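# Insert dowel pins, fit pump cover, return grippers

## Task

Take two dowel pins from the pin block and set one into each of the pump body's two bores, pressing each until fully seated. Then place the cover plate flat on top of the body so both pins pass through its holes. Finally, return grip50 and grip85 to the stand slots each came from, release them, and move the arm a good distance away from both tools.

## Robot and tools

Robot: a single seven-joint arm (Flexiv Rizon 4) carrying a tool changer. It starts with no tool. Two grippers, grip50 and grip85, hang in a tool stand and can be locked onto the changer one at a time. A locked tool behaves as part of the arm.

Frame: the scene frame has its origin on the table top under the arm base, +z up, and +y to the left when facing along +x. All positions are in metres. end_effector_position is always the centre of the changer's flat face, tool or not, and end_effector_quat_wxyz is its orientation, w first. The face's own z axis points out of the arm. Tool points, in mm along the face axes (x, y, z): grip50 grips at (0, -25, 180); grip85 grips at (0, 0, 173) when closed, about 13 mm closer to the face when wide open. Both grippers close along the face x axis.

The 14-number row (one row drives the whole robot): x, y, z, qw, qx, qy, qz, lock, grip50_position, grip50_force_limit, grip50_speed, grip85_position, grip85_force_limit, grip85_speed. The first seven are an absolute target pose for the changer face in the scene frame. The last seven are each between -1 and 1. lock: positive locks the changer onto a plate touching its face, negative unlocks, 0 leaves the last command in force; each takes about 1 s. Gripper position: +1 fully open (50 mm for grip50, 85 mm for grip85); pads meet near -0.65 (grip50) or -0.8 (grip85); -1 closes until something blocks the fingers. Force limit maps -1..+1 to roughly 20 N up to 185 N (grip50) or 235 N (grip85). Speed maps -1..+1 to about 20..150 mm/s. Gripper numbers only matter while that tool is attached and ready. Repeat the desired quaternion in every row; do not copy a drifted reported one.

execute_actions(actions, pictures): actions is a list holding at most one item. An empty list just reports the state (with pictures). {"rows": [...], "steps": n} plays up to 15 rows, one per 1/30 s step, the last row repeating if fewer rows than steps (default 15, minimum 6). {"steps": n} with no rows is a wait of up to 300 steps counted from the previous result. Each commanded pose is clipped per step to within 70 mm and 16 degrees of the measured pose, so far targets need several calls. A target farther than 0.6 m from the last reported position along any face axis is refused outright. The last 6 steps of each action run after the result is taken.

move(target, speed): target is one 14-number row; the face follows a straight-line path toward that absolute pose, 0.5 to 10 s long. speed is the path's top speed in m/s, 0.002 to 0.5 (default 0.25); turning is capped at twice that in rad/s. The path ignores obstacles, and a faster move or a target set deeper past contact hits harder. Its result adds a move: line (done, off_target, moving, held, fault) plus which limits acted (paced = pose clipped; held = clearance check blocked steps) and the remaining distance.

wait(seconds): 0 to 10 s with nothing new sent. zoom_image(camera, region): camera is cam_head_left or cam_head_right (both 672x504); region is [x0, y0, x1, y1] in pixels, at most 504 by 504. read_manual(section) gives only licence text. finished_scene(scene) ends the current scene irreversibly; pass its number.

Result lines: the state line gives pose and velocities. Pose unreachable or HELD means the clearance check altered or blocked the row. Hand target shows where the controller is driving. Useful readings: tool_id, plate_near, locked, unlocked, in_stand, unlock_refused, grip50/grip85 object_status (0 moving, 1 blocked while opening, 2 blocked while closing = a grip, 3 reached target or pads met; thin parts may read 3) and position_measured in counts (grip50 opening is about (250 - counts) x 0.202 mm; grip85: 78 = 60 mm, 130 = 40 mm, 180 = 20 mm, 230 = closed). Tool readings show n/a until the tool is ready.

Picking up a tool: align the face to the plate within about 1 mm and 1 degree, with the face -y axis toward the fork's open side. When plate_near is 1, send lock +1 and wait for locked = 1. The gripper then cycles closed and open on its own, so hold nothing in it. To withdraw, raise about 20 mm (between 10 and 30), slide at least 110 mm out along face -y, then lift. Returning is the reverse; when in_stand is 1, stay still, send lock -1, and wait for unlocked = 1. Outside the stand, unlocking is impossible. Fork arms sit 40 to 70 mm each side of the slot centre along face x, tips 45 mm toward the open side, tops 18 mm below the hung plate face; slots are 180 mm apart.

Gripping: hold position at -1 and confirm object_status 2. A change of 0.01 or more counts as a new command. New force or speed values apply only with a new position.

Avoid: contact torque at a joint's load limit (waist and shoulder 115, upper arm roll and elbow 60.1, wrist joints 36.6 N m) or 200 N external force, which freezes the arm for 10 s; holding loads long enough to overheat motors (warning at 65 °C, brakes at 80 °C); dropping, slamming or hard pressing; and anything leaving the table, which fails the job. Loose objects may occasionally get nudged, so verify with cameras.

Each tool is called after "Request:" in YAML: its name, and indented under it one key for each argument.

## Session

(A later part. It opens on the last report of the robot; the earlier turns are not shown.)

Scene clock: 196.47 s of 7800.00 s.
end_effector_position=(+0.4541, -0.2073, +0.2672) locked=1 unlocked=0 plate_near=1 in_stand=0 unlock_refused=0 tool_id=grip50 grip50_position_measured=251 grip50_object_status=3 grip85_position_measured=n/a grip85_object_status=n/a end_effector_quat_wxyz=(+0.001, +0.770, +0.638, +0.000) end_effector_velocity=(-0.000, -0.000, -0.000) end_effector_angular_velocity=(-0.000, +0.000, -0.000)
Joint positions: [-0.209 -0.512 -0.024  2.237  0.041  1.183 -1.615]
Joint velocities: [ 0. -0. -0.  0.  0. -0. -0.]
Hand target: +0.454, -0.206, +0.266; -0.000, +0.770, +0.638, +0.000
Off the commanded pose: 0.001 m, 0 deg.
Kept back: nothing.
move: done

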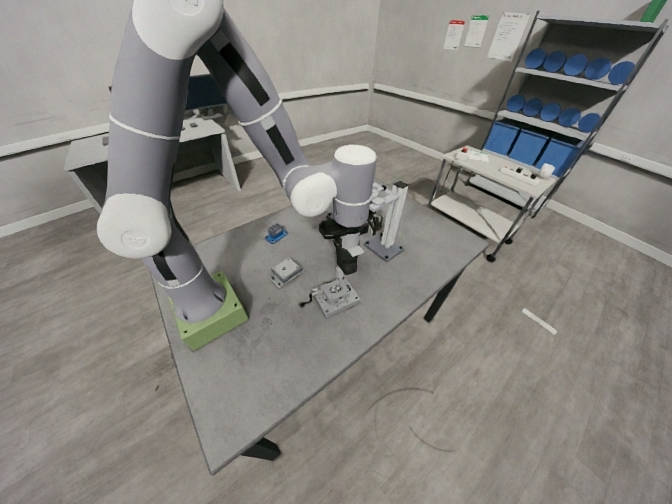

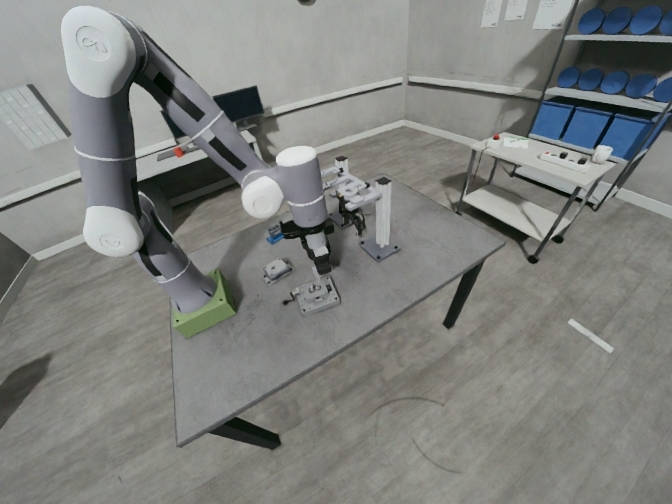

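Request:
move:
  target: [0.4542,-0.2034,0.2665,0,0.770,0.638,0,0,-1,0.8,-0.5,0,0,0]
  speed: 0.003

Request:
move:
  target: [0.4554,-0.2037,0.2665,0,0.770,0.638,0,0,-1,0.8,-0.5,0,0,0]
  speed: 0.003

Request:
move:
  target: [0.4532,-0.2154,0.2665,0,0.770,0.638,0,0,-1,0.8,-0.5,0,0,0]
  speed: 0.003

Request:
move:
  target: [0.4498,-0.2148,0.2665,0,0.770,0.638,0,0,-1,0.8,-0.5,0,0,0]
  speed: 0.003

Request:
move:
  target: [0.4524,-0.2031,0.2665,0,0.770,0.638,0,0,-1,0.8,-0.5,0,0,0]
  speed: 0.003

Scene clock: 198.47 s of 7800.00 s.
end_effector_position=(+0.4546, -0.2046, +0.2673) locked=1 unlocked=0 plate_near=1 in_stand=0 unlock_refused=0 tool_id=grip50 grip50_position_measured=251 grip50_object_status=3 grip85_position_measured=n/a grip85_object_status=n/a end_effector_quat_wxyz=(+0.001, +0.770, +0.638, +0.000) end_effector_velocity=(+0.000, -0.000, +0.000) end_effector_angular_velocity=(-0.000, -0.000, +0.000)
Joint positions: [-0.202 -0.51  -0.024  2.239  0.041  1.184 -1.609]
Joint velocities: [ 0.     0.    -0.    -0.     0.     0.    -0.001]
Hand target: +0.454, -0.203, +0.266; -0.000, +0.770, +0.638, -0.000
Off the commanded pose: 0.002 m, 0 deg.
Kept back: nothing.
move: done

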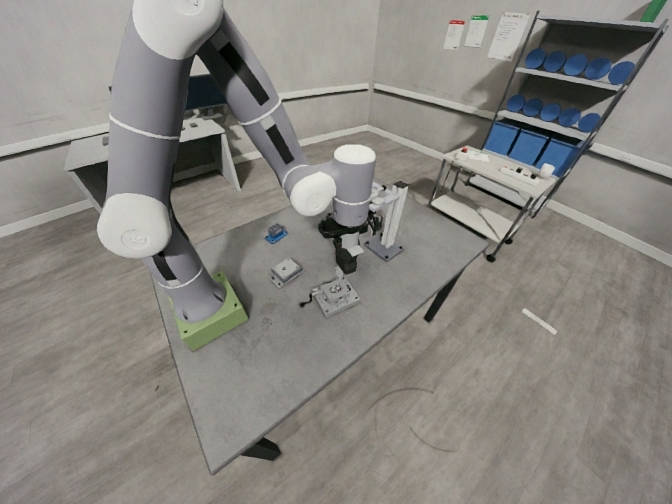

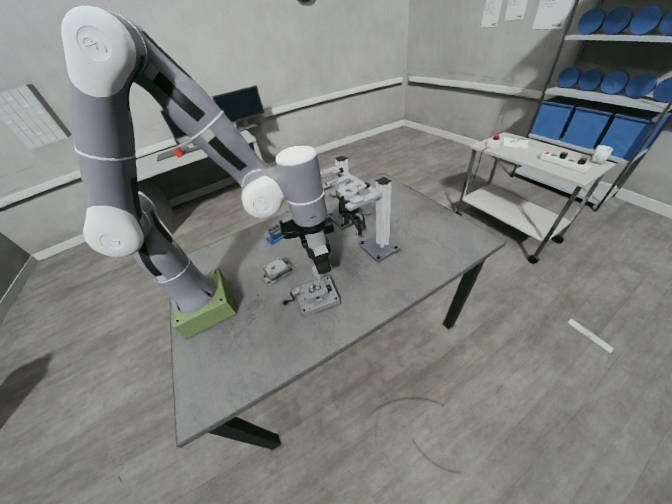

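Scene clock: 199.17 s of 7800.00 s.
end_effector_position=(+0.4557, -0.2046, +0.2673) locked=1 unlocked=0 plate_near=1 in_stand=0 unlock_refused=0 tool_id=grip50 grip50_position_measured=251 grip50_object_status=3 grip85_position_measured=n/a grip85_object_status=n/a end_effector_quat_wxyz=(+0.001, +0.770, +0.638, +0.000) end_effector_velocity=(-0.000, -0.000, -0.000) end_effector_angular_velocity=(-0.000, +0.000, +0.001)
Joint positions: [-0.202 -0.512 -0.024  2.236  0.041  1.182 -1.609]
Joint velocities: [-0.    -0.    -0.     0.    -0.     0.    -0.001]
Hand target: +0.455, -0.204, +0.267; -0.000, +0.770, +0.638, -0.000
Off the commanded pose: 0.001 m, 0 deg.
Kept back: nothing.
move: done

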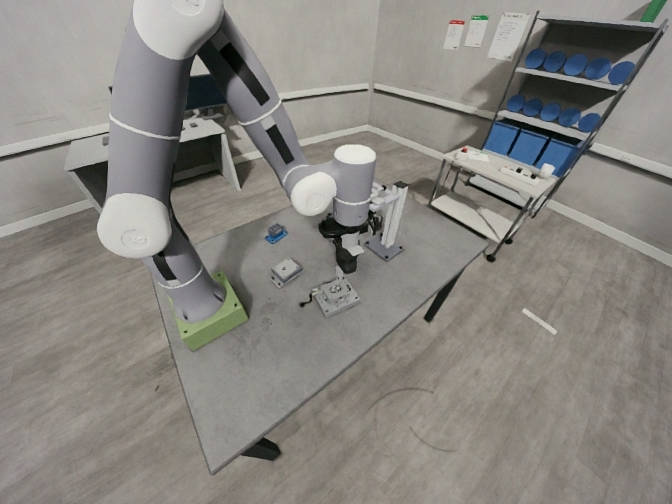

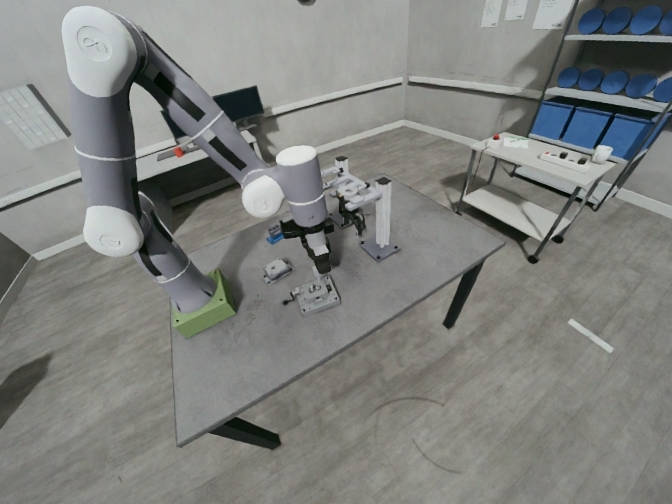

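Scene clock: 203.10 s of 7800.00 s.
end_effector_position=(+0.4541, -0.2148, +0.2674) locked=1 unlocked=0 plate_near=1 in_stand=0 unlock_refused=0 tool_id=grip50 grip50_position_measured=251 grip50_object_status=3 grip85_position_measured=n/a grip85_object_status=n/a end_effector_quat_wxyz=(+0.001, +0.770, +0.638, +0.001) end_effector_velocity=(+0.000, +0.000, +0.000) end_effector_angular_velocity=(+0.000, -0.000, +0.002)
Joint positions: [-0.227 -0.515 -0.02   2.227  0.04   1.178 -1.631]
Joint velocities: [-0.    -0.     0.001 -0.    -0.001  0.    -0.001]
Hand target: +0.453, -0.215, +0.267; +0.000, +0.770, +0.638, -0.000
Off the commanded pose: 0.001 m, 0 deg.
Kept back: nothing.
move: done

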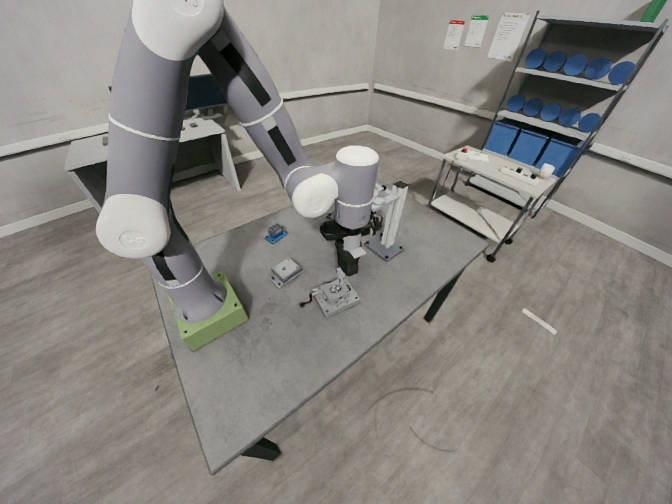

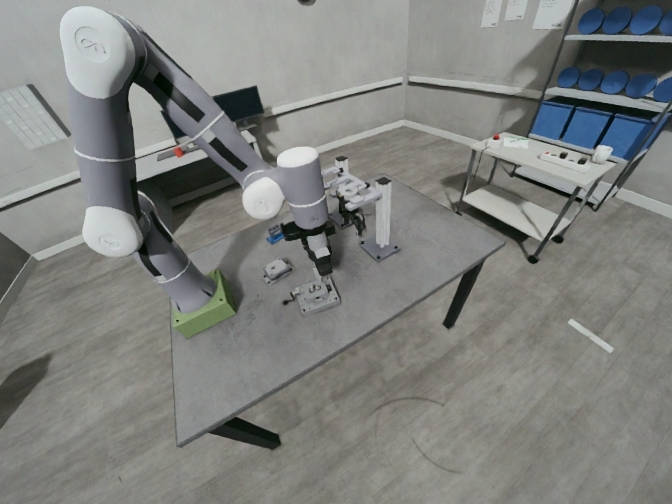

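Scene clock: 204.80 s of 7800.00 s.
end_effector_position=(+0.4510, -0.2147, +0.2674) locked=1 unlocked=0 plate_near=1 in_stand=0 unlock_refused=0 tool_id=grip50 grip50_position_measured=251 grip50_object_status=3 grip85_position_measured=n/a grip85_object_status=n/a end_effector_quat_wxyz=(+0.001, +0.770, +0.638, +0.001) end_effector_velocity=(-0.000, -0.000, +0.000) end_effector_angular_velocity=(+0.000, -0.000, -0.001)
Joint positions: [-0.229 -0.512 -0.02   2.237  0.039  1.184 -1.631]
Joint velocities: [-0.001  0.     0.001  0.    -0.     0.     0.001]
Hand target: +0.450, -0.215, +0.266; +0.000, +0.770, +0.638, -0.000
Off the commanded pose: 0.001 m, 0 deg.
Kept back: nothing.
move: done

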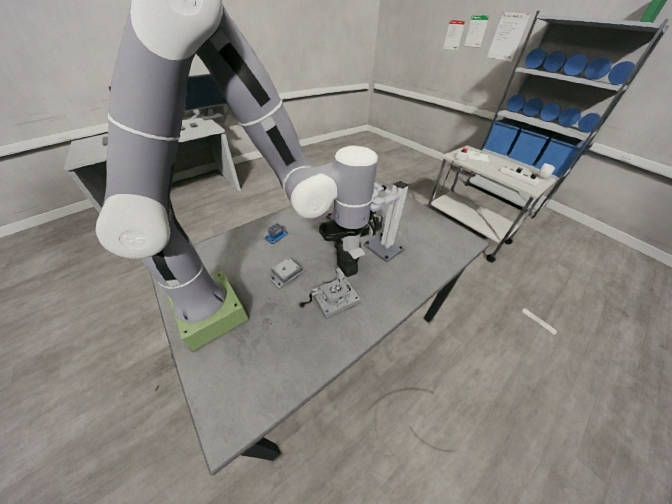

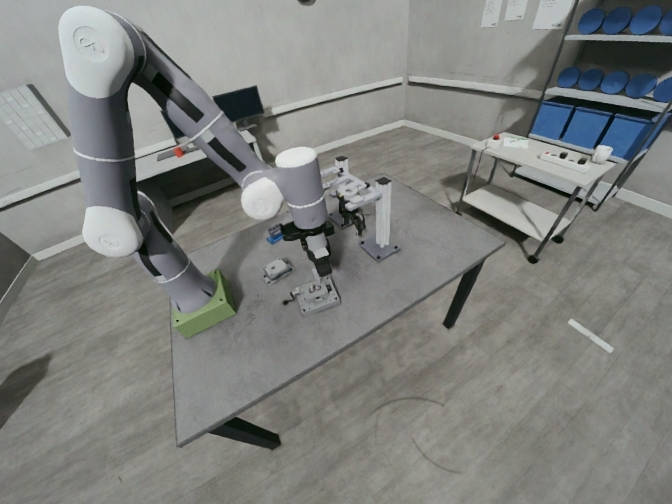

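Scene clock: 208.93 s of 7800.00 s.
end_effector_position=(+0.4529, -0.2041, +0.2673) locked=1 unlocked=0 plate_near=1 in_stand=0 unlock_refused=0 tool_id=grip50 grip50_position_measured=251 grip50_object_status=3 grip85_position_measured=n/a grip85_object_status=n/a end_effector_quat_wxyz=(+0.001, +0.770, +0.638, +0.000) end_effector_velocity=(+0.000, -0.000, +0.000) end_effector_angular_velocity=(-0.000, -0.000, -0.001)
Joint positions: [-0.204 -0.508 -0.022  2.245  0.039  1.187 -1.608]
Joint velocities: [-0.     0.    -0.    -0.    -0.     0.     0.001]
Hand target: +0.452, -0.203, +0.266; -0.000, +0.770, +0.638, +0.000
Off the commanded pose: 0.001 m, 0 deg.
Kept back: nothing.
move: done

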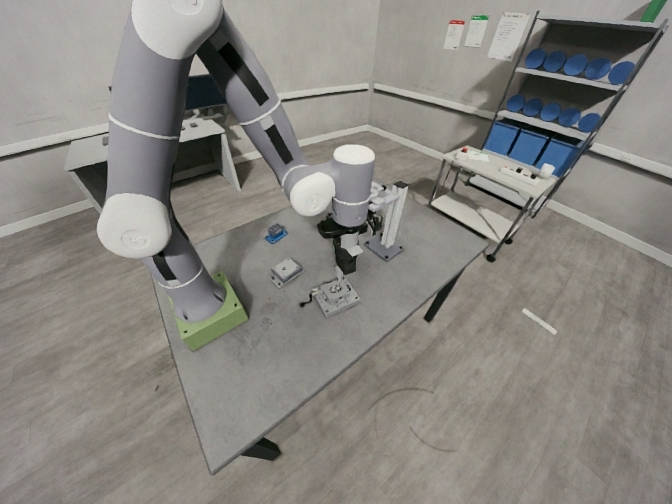

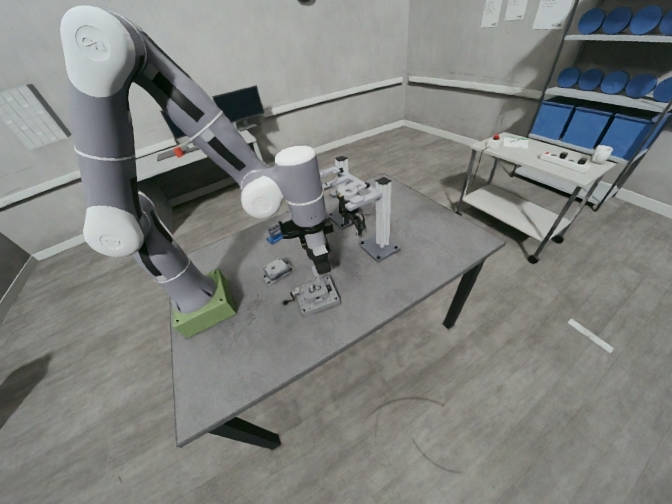

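Request:
move:
  target: [0.4524,-0.2031,0.30,0,0.770,0.638,0,0,-0.98,0.0,-0.5,0,0,0]
  speed: 0.03

Request:
zoom_image:
  camera: "cam_head_left"
  region: [320,255,364,295]

Request:
zoom_image:
  camera: "cam_head_right"
  region: [298,255,342,295]

Scene clock: 210.67 s of 7800.00 s.
end_effector_position=(+0.4524, -0.2031, +0.3001) locked=1 unlocked=0 plate_near=1 in_stand=0 unlock_refused=0 tool_id=grip50 grip50_position_measured=243 grip50_object_status=2 grip85_position_measured=n/a grip85_object_status=n/a end_effector_quat_wxyz=(+0.000, +0.770, +0.638, +0.000) end_effector_velocity=(+0.000, -0.000, +0.000) end_effector_angular_velocity=(-0.000, +0.000, +0.000)
Joint positions: [-0.202 -0.418 -0.025  2.248  0.032  1.099 -1.602]
Joint velocities: [ 0.001 -0.    -0.001 -0.    -0.    -0.    -0.   ]
Hand target: +0.452, -0.203, +0.300; +0.000, +0.770, +0.638, -0.000
Off the commanded pose: 0.000 m, 0 deg.
Kept back: nothing.
move: done

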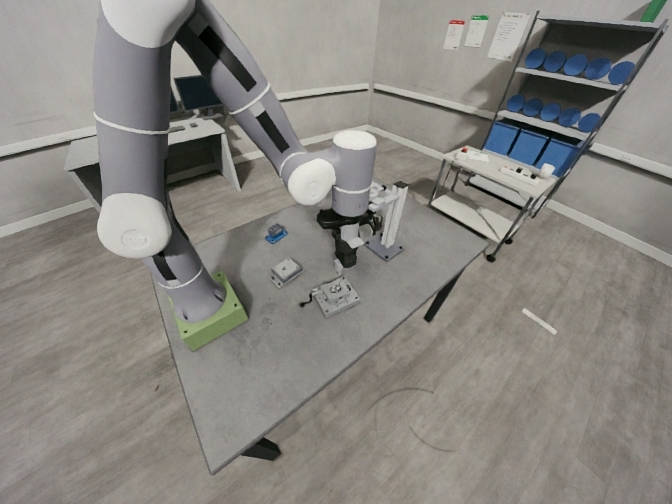

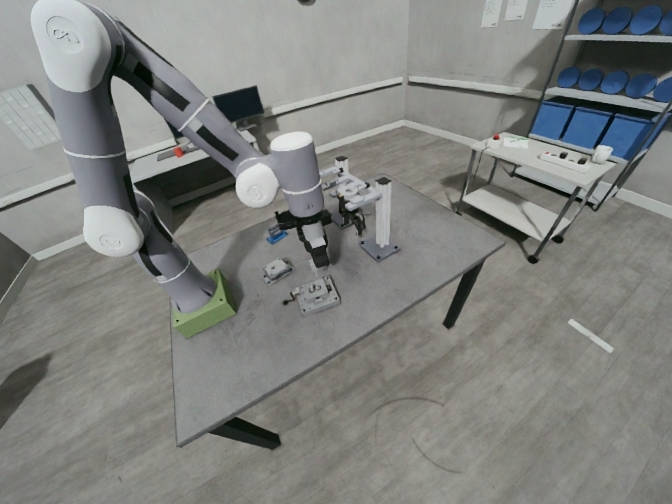

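Region (320, 255, 364, 295) of cam_head_left's 672x504 image, scaled by 11.455, with more detail than that image has; it fills the top 458 rows of this view, and the rest is white.

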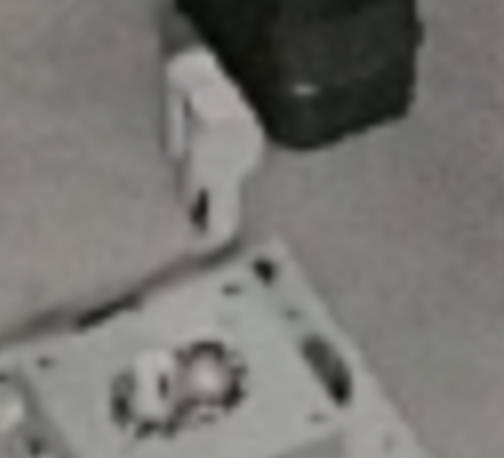

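Region (298, 255, 342, 295) of cam_head_right's 672x504 image, scaled by 11.455, with more detail than that image has; it fills the top 458 rows of this view, and the rest is white.

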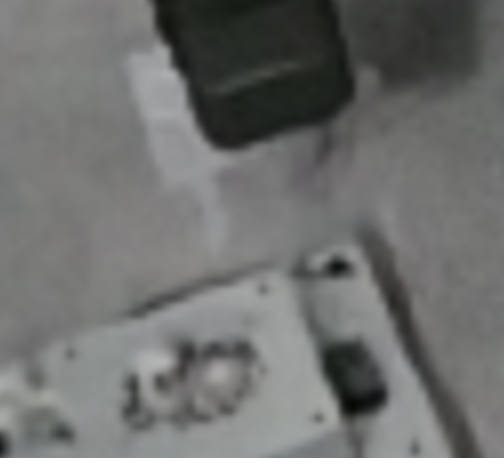

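Request:
zoom_image:
  camera: "cam_head_left"
  region: [266,252,310,292]

Request:
zoom_image:
  camera: "cam_head_right"
  region: [256,250,300,290]

Request:
zoom_image:
  camera: "cam_head_right"
  region: [300,274,332,304]

Request:
zoom_image:
  camera: "cam_head_left"
  region: [320,274,352,304]

Region (266, 252, 310, 292) of cam_head_left's 672x504 image, scaled by 11.455, with more detail than that image has; it fills the top 458 rows of this view, and the rest is white.

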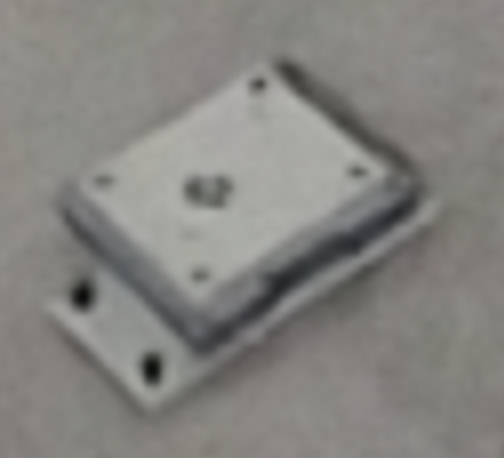

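Region (256, 250, 300, 290) of cam_head_right's 672x504 image, scaled by 11.455, with more detail than that image has; it fills the top 458 rows of this view, and the rest is white.

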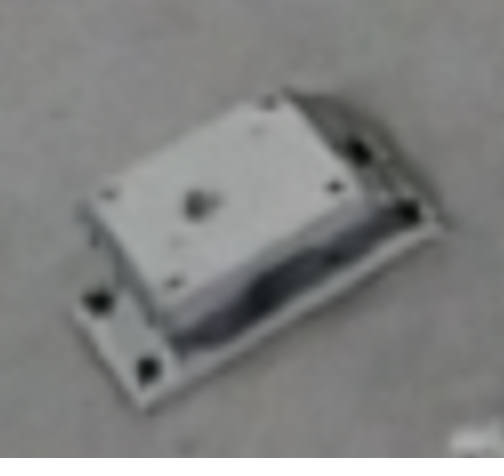

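Region (300, 274, 332, 304) of cam_head_right's 672x504 image, scaled by 15.750, with more detail than that image has; it fills the top 472 rows of this view, and the rest is white.

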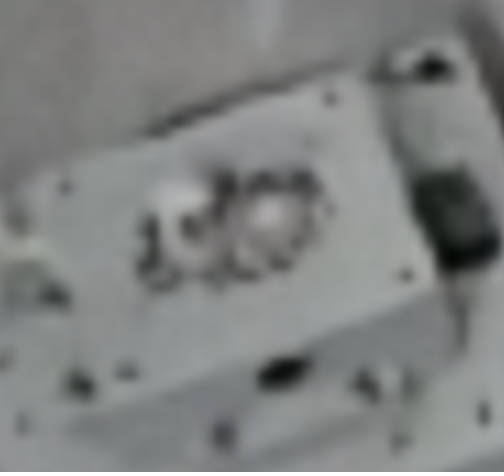

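Region (320, 274, 352, 304) of cam_head_left's 672x504 image, scaled by 15.750, with more detail than that image has; it fills the top 472 rows of this view, and the rest is white.

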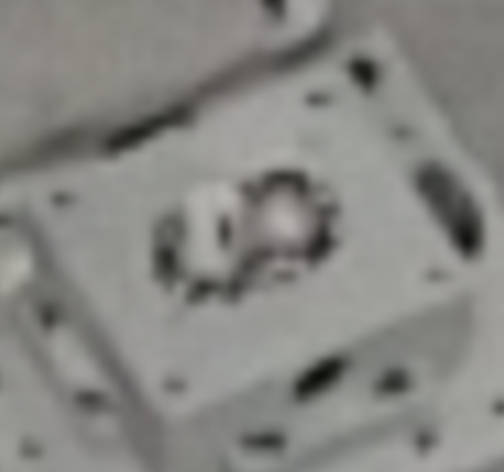

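Request:
move:
  target: [0.4470,-0.2112,0.269,0,0.770,0.638,0,0,-1,0.5,-0.5,0,0,0]
  speed: 0.03

Request:
move:
  target: [0.4470,-0.2112,0.2667,0,0.770,0.638,0,0,-1,0.5,-0.5,0,0,0]
  speed: 0.004

Request:
move:
  target: [0.4608,-0.2138,0.2667,0,0.770,0.638,0,0,-1,0.5,-0.5,0,0,0]
  speed: 0.003

Request:
move:
  target: [0.4460,-0.2090,0.2667,0,0.770,0.638,0,0,-1,0.5,-0.5,0,0,0]
  speed: 0.003

Scene clock: 212.83 s of 7800.00 s.
end_effector_position=(+0.4470, -0.2112, +0.2689) locked=1 unlocked=0 plate_near=1 in_stand=0 unlock_refused=0 tool_id=grip50 grip50_position_measured=247 grip50_object_status=2 grip85_position_measured=n/a grip85_object_status=n/a end_effector_quat_wxyz=(-0.000, +0.770, +0.638, -0.000) end_effector_velocity=(+0.000, -0.000, -0.000) end_effector_angular_velocity=(+0.000, +0.000, -0.000)
Joint positions: [-0.22  -0.5   -0.023  2.25   0.041  1.182 -1.627]
Joint velocities: [-0. -0.  0. -0. -0. -0.  0.]
Hand target: +0.447, -0.211, +0.269; +0.000, +0.770, +0.638, +0.000
Off the commanded pose: 0.000 m, 0 deg.
Kept back: nothing.
move: done

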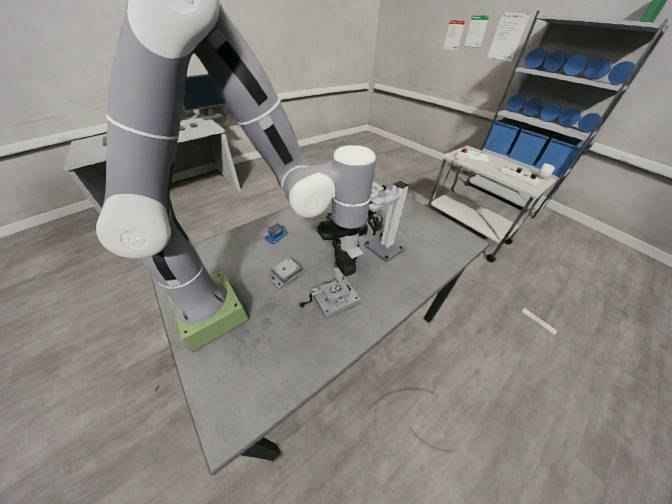

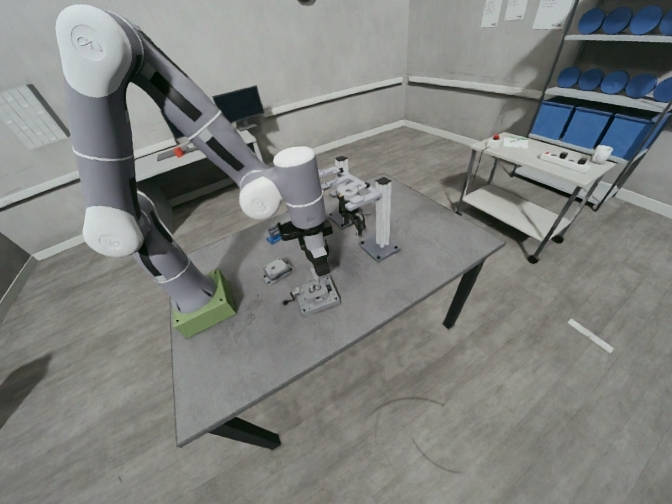

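Scene clock: 213.60 s of 7800.00 s.
end_effector_position=(+0.4473, -0.2113, +0.2673) locked=1 unlocked=0 plate_near=1 in_stand=0 unlock_refused=0 tool_id=grip50 grip50_position_measured=247 grip50_object_status=2 grip85_position_measured=n/a grip85_object_status=n/a end_effector_quat_wxyz=(+0.000, +0.770, +0.638, +0.000) end_effector_velocity=(-0.000, -0.000, +0.000) end_effector_angular_velocity=(+0.000, -0.000, -0.001)
Joint positions: [-0.221 -0.506 -0.022  2.25   0.041  1.189 -1.627]
Joint velocities: [-0.     0.     0.     0.     0.001  0.     0.   ]
Hand target: +0.447, -0.211, +0.267; -0.000, +0.770, +0.638, +0.000
Off the commanded pose: 0.001 m, 0 deg.
Kept back: nothing.
move: done

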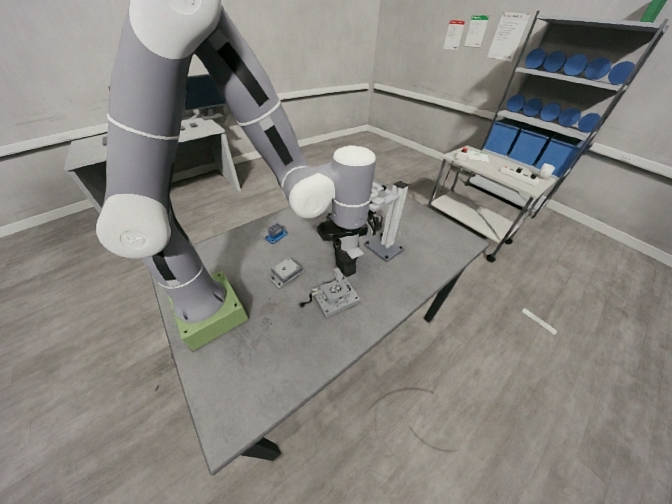

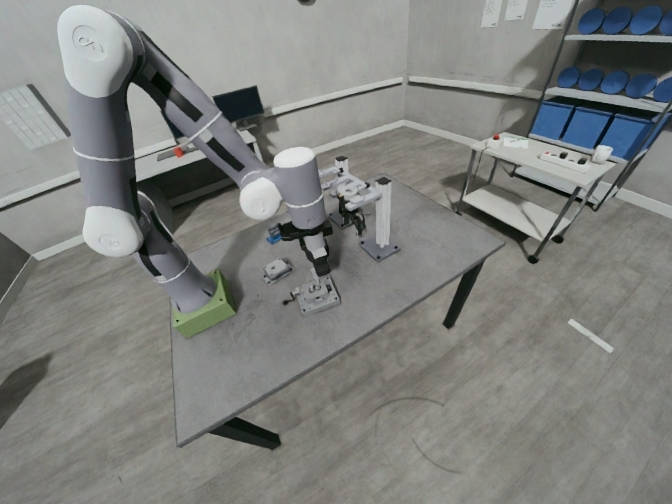

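Scene clock: 218.40 s of 7800.00 s.
end_effector_position=(+0.4609, -0.2138, +0.2669) locked=1 unlocked=0 plate_near=1 in_stand=0 unlock_refused=0 tool_id=grip50 grip50_position_measured=247 grip50_object_status=2 grip85_position_measured=n/a grip85_object_status=n/a end_effector_quat_wxyz=(+0.000, +0.770, +0.638, +0.000) end_effector_velocity=(-0.000, +0.000, -0.000) end_effector_angular_velocity=(+0.000, +0.000, -0.000)
Joint positions: [-0.22  -0.524 -0.023  2.209  0.041  1.166 -1.627]
Joint velocities: [ 0.    -0.    -0.     0.     0.001 -0.    -0.   ]
Hand target: +0.461, -0.214, +0.267; -0.000, +0.770, +0.638, +0.000
Off the commanded pose: 0.000 m, 0 deg.
Kept back: nothing.
move: done

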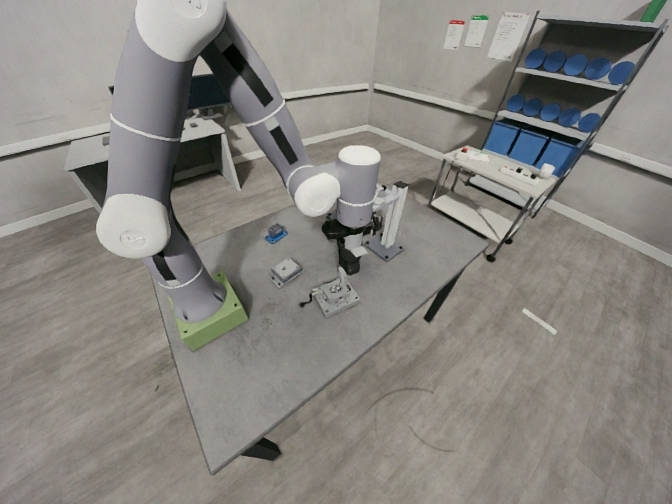

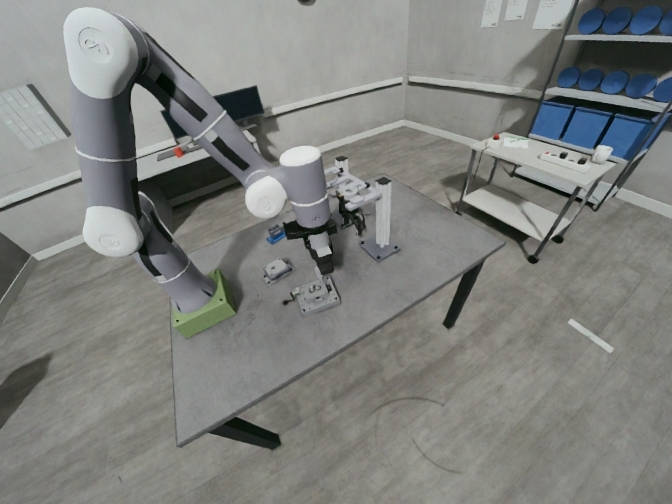

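Scene clock: 223.83 s of 7800.00 s.
end_effector_position=(+0.4460, -0.2091, +0.2666) locked=1 unlocked=0 plate_near=1 in_stand=0 unlock_refused=0 tool_id=grip50 grip50_position_measured=247 grip50_object_status=2 grip85_position_measured=n/a grip85_object_status=n/a end_effector_quat_wxyz=(-0.000, +0.770, +0.638, -0.000) end_effector_velocity=(+0.000, +0.000, -0.000) end_effector_angular_velocity=(+0.000, +0.000, -0.001)
Joint positions: [-0.217 -0.505 -0.022  2.255  0.041  1.192 -1.624]
Joint velocities: [-0.    -0.     0.    -0.    -0.     0.     0.001]
Hand target: +0.446, -0.209, +0.267; +0.000, +0.770, +0.638, -0.000
Off the commanded pose: 0.000 m, 0 deg.
Kept back: nothing.
move: done

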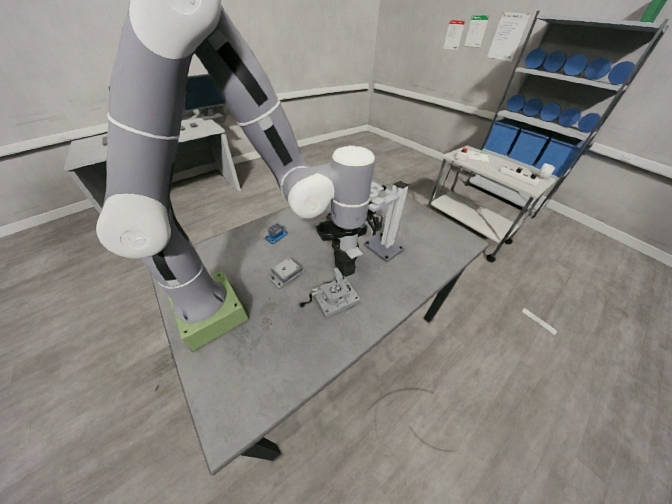

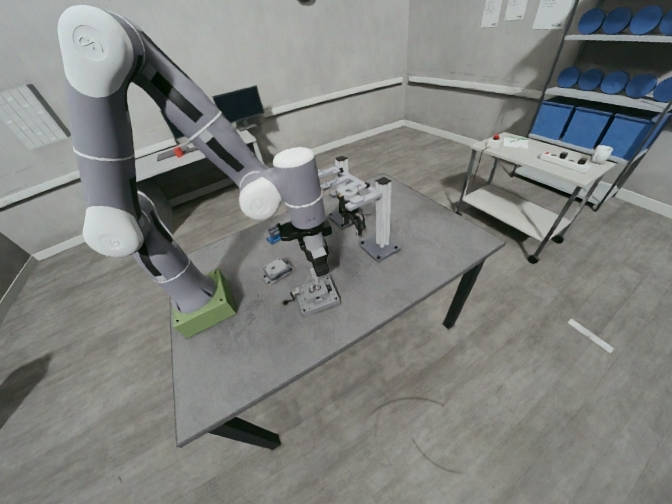

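Request:
move:
  target: [0.4460,-0.2090,0.2652,0,0.770,0.638,0,0,-1,0.5,-0.5,0,0,0]
  speed: 0.002

Scene clock: 224.97 s of 7800.00 s.
end_effector_position=(+0.4463, -0.2091, +0.2658) locked=1 unlocked=0 plate_near=1 in_stand=0 unlock_refused=0 tool_id=grip50 grip50_position_measured=247 grip50_object_status=2 grip85_position_measured=n/a grip85_object_status=n/a end_effector_quat_wxyz=(+0.000, +0.770, +0.638, +0.000) end_effector_velocity=(-0.000, -0.000, -0.000) end_effector_angular_velocity=(-0.000, +0.000, +0.000)
Joint positions: [-0.217 -0.507 -0.022  2.255  0.041  1.195 -1.624]
Joint velocities: [-0. -0. -0.  0. -0.  0. -0.]
Hand target: +0.446, -0.209, +0.265; -0.000, +0.770, +0.638, +0.000
Off the commanded pose: 0.001 m, 0 deg.
Kept back: nothing.
move: done

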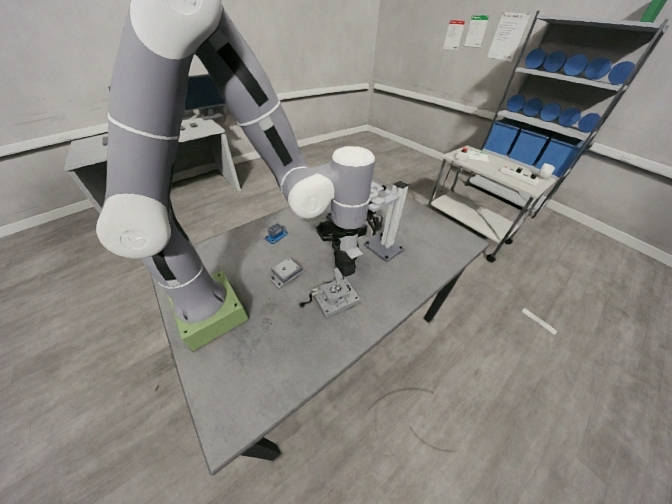

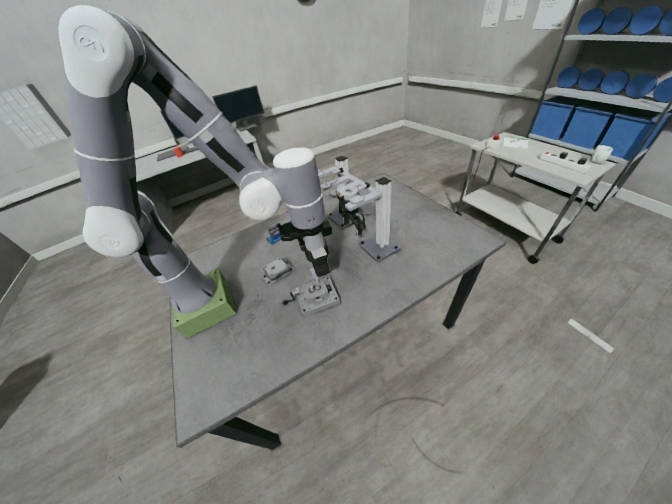

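Request:
execute_actions:
  actions:
    - {"rows":[[0.4464,-0.2091,0.2652,0,0.77,0.638,0,0,-1,0.5,-0.5,0,0,0],[0.4468,-0.2093,0.2652,0,0.77,0.638,0,0,-1,0.5,-0.5,0,0,0],[0.4472,-0.2094,0.2652,0,0.77,0.638,0,0,-1,0.5,-0.5,0,0,0],[0.4476,-0.2095,0.2652,0,0.77,0.638,0,0,-1,0.5,-0.5,0,0,0],[0.4480,-0.2096,0.2652,0,0.77,0.638,0,0,-1,0.5,-0.5,0,0,0],[0.4484,-0.2098,0.2652,0,0.77,0.638,0,0,-1,0.5,-0.5,0,0,0],[0.4488,-0.2099,0.2652,0,0.77,0.638,0,0,-1,0.5,-0.5,0,0,0],[0.4492,-0.2100,0.2652,0,0.77,0.638,0,0,-1,0.5,-0.5,0,0,0],[0.4496,-0.2102,0.2652,0,0.77,0.638,0,0,-1,0.5,-0.5,0,0,0],[0.4500,-0.2103,0.2652,0,0.77,0.638,0,0,-1,0.5,-0.5,0,0,0]],"steps":15}

Request:
execute_actions:
  actions:
    - {"rows":[[0.4503,-0.2104,0.2652,0,0.77,0.638,0,0,-1,0.5,-0.5,0,0,0],[0.4506,-0.2105,0.2652,0,0.77,0.638,0,0,-1,0.5,-0.5,0,0,0],[0.4509,-0.2106,0.2652,0,0.77,0.638,0,0,-1,0.5,-0.5,0,0,0],[0.4512,-0.2107,0.2652,0,0.77,0.638,0,0,-1,0.5,-0.5,0,0,0],[0.4515,-0.2108,0.2652,0,0.77,0.638,0,0,-1,0.5,-0.5,0,0,0],[0.4518,-0.2109,0.2652,0,0.77,0.638,0,0,-1,0.5,-0.5,0,0,0],[0.4521,-0.2110,0.2652,0,0.77,0.638,0,0,-1,0.5,-0.5,0,0,0],[0.4524,-0.2111,0.2652,0,0.77,0.638,0,0,-1,0.5,-0.5,0,0,0],[0.4527,-0.2112,0.2652,0,0.77,0.638,0,0,-1,0.5,-0.5,0,0,0],[0.4530,-0.2113,0.2652,0,0.77,0.638,0,0,-1,0.5,-0.5,0,0,0]],"steps":15}

Scene clock: 226.17 s of 7800.00 s.
end_effector_position=(+0.4489, -0.2099, +0.2654) locked=1 unlocked=0 plate_near=1 in_stand=0 unlock_refused=0 tool_id=grip50 grip50_position_measured=247 grip50_object_status=2 grip85_position_measured=n/a grip85_object_status=n/a end_effector_quat_wxyz=(-0.000, +0.770, +0.638, -0.000) end_effector_velocity=(+0.009, -0.003, -0.002) end_effector_angular_velocity=(+0.003, +0.008, -0.001)
Joint positions: [-0.218 -0.512 -0.022  2.246  0.041  1.189 -1.624]
Joint velocities: [-0.005 -0.017  0.002 -0.034 -0.    -0.025 -0.002]
Steps of this call (steps 1 to 27: nothing new was sent; steps 28 to 36: the first 9 steps of this action). Readings (end_effector_position | what the end effector reports):
28: (+0.4464, -0.2091, +0.2658) | locked=1 unlocked=0 plate_near=1 in_stand=0 unlock_refused=0 tool_id=grip50 grip50_position_measured=247 grip50_object_status=2 grip85_position_measured=n/a grip85_object_status=n/a
29: (+0.4466, -0.2092, +0.2658) | locked=1 unlocked=0 plate_near=1 in_stand=0 unlock_refused=0 tool_id=grip50 grip50_position_measured=247 grip50_object_status=2 grip85_position_measured=n/a grip85_object_status=n/a
31: (+0.4472, -0.2094, +0.2657) | locked=1 unlocked=0 plate_near=1 in_stand=0 unlock_refused=0 tool_id=grip50 grip50_position_measured=247 grip50_object_status=2 grip85_position_measured=n/a grip85_object_status=n/a
35: (+0.4486, -0.2098, +0.2654) | locked=1 unlocked=0 plate_near=1 in_stand=0 unlock_refused=0 tool_id=grip50 grip50_position_measured=247 grip50_object_status=2 grip85_position_measured=n/a grip85_object_status=n/a
36: the state above

Scene clock: 226.67 s of 7800.00 s.
end_effector_position=(+0.4521, -0.2110, +0.2653) locked=1 unlocked=0 plate_near=1 in_stand=0 unlock_refused=0 tool_id=grip50 grip50_position_measured=247 grip50_object_status=2 grip85_position_measured=n/a grip85_object_status=n/a end_effector_quat_wxyz=(-0.000, +0.770, +0.638, -0.000) end_effector_velocity=(+0.009, -0.003, -0.000) end_effector_angular_velocity=(+0.001, +0.000, -0.000)
Joint positions: [-0.219 -0.516 -0.022  2.236  0.041  1.184 -1.624]
Joint velocities: [-0.002 -0.012 -0.    -0.028  0.001 -0.016 -0.003]
Off your previous action's commanded pose: 0.000 m, 0 deg at its last step (step 6 of this call).
Steps of this call (steps 1 to 6: the last 6 steps of your previous action; steps 7 to 15: the first 9 steps of this action). Readings (end_effector_position | what the end effector reports):
7: (+0.4498, -0.2102, +0.2653) | locked=1 unlocked=0 plate_near=1 in_stand=0 unlock_refused=0 tool_id=grip50 grip50_position_measured=247 grip50_object_status=2 grip85_position_measured=n/a grip85_object_status=n/a
8: (+0.4499, -0.2103, +0.2653) | locked=1 unlocked=0 plate_near=1 in_stand=0 unlock_refused=0 tool_id=grip50 grip50_position_measured=247 grip50_object_status=2 grip85_position_measured=n/a grip85_object_status=n/a
10: (+0.4504, -0.2104, +0.2652) | locked=1 unlocked=0 plate_near=1 in_stand=0 unlock_refused=0 tool_id=grip50 grip50_position_measured=247 grip50_object_status=2 grip85_position_measured=n/a grip85_object_status=n/a
14: (+0.4518, -0.2109, +0.2653) | locked=1 unlocked=0 plate_near=1 in_stand=0 unlock_refused=0 tool_id=grip50 grip50_position_measured=247 grip50_object_status=2 grip85_position_measured=n/a grip85_object_status=n/a
15: the state above

Request:
move:
  target: [0.4530,-0.2113,0.2665,0,0.770,0.638,0,0,-0.98,1,-0.5,0,0,0]
  speed: 0.003

Request:
move:
  target: [0.4530,-0.2113,0.2640,0,0.770,0.638,0,0,-0.98,1,-0.5,0,0,0]
  speed: 0.003

Scene clock: 227.60 s of 7800.00 s.
end_effector_position=(+0.4529, -0.2113, +0.2664) locked=1 unlocked=0 plate_near=1 in_stand=0 unlock_refused=0 tool_id=grip50 grip50_position_measured=250 grip50_object_status=3 grip85_position_measured=n/a grip85_object_status=n/a end_effector_quat_wxyz=(-0.000, +0.770, +0.638, +0.000) end_effector_velocity=(+0.000, -0.000, +0.000) end_effector_angular_velocity=(-0.000, -0.000, -0.001)
Joint positions: [-0.219 -0.515 -0.022  2.234  0.041  1.18  -1.625]
Joint velocities: [ 0. -0. -0. -0.  0.  0.  0.]
Hand target: +0.453, -0.211, +0.267; +0.000, +0.770, +0.638, +0.000
Off your previous action's commanded pose: 0.000 m, 0 deg at its last step (step 6 of this call).
Off the commanded pose: 0.000 m, 0 deg.
Kept back: nothing.
move: done

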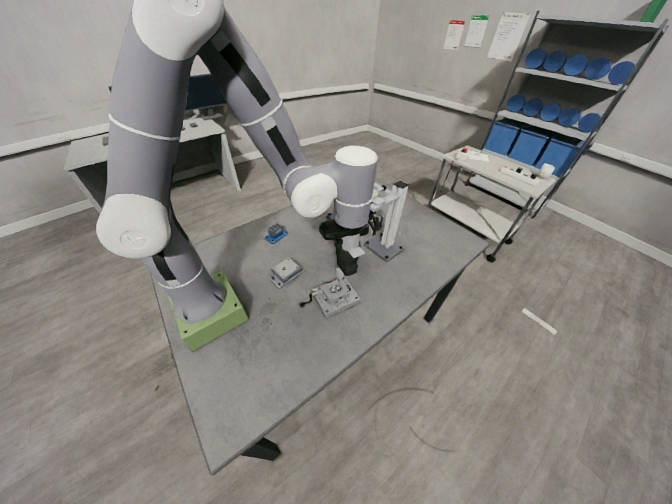

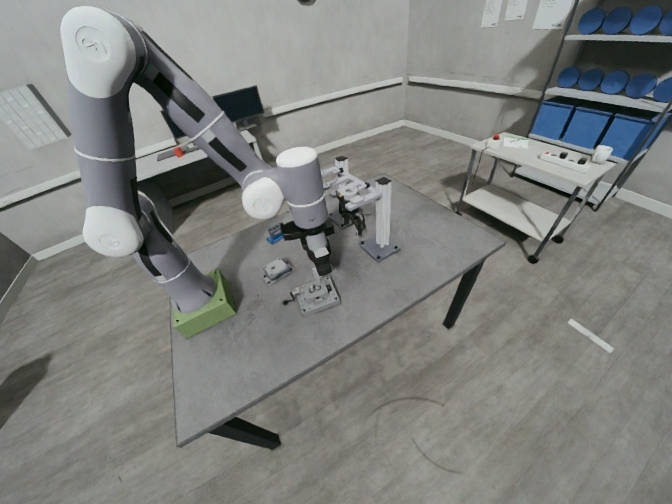

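Scene clock: 228.63 s of 7800.00 s.
end_effector_position=(+0.4536, -0.2114, +0.2651) locked=1 unlocked=0 plate_near=1 in_stand=0 unlock_refused=0 tool_id=grip50 grip50_position_measured=250 grip50_object_status=3 grip85_position_measured=n/a grip85_object_status=n/a end_effector_quat_wxyz=(+0.001, +0.770, +0.638, +0.001) end_effector_velocity=(+0.000, +0.000, +0.000) end_effector_angular_velocity=(+0.000, -0.000, +0.000)
Joint positions: [-0.219 -0.519 -0.022  2.233  0.041  1.186 -1.625]
Joint velocities: [-0. -0.  0. -0.  0. -0. -0.]
Hand target: +0.453, -0.211, +0.264; -0.000, +0.770, +0.638, +0.000
Off the commanded pose: 0.001 m, 0 deg.
Kept back: nothing.
move: done

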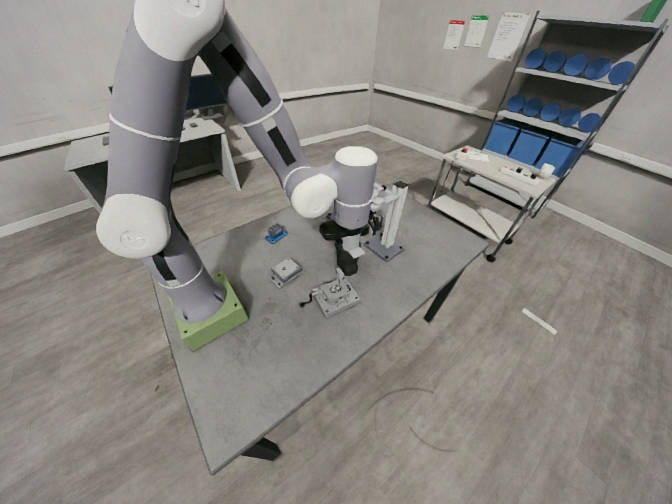

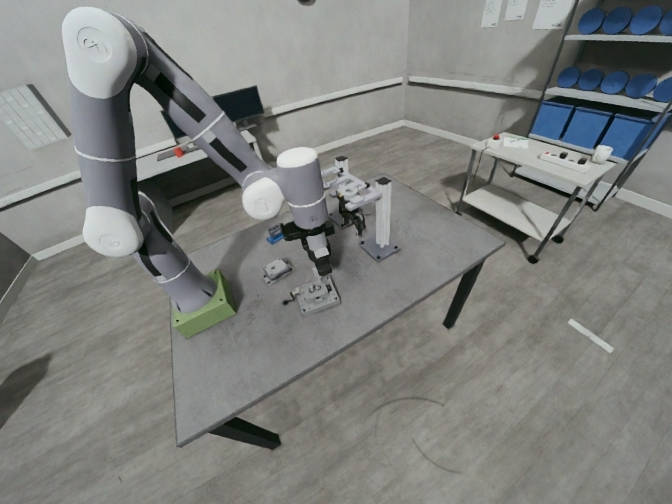

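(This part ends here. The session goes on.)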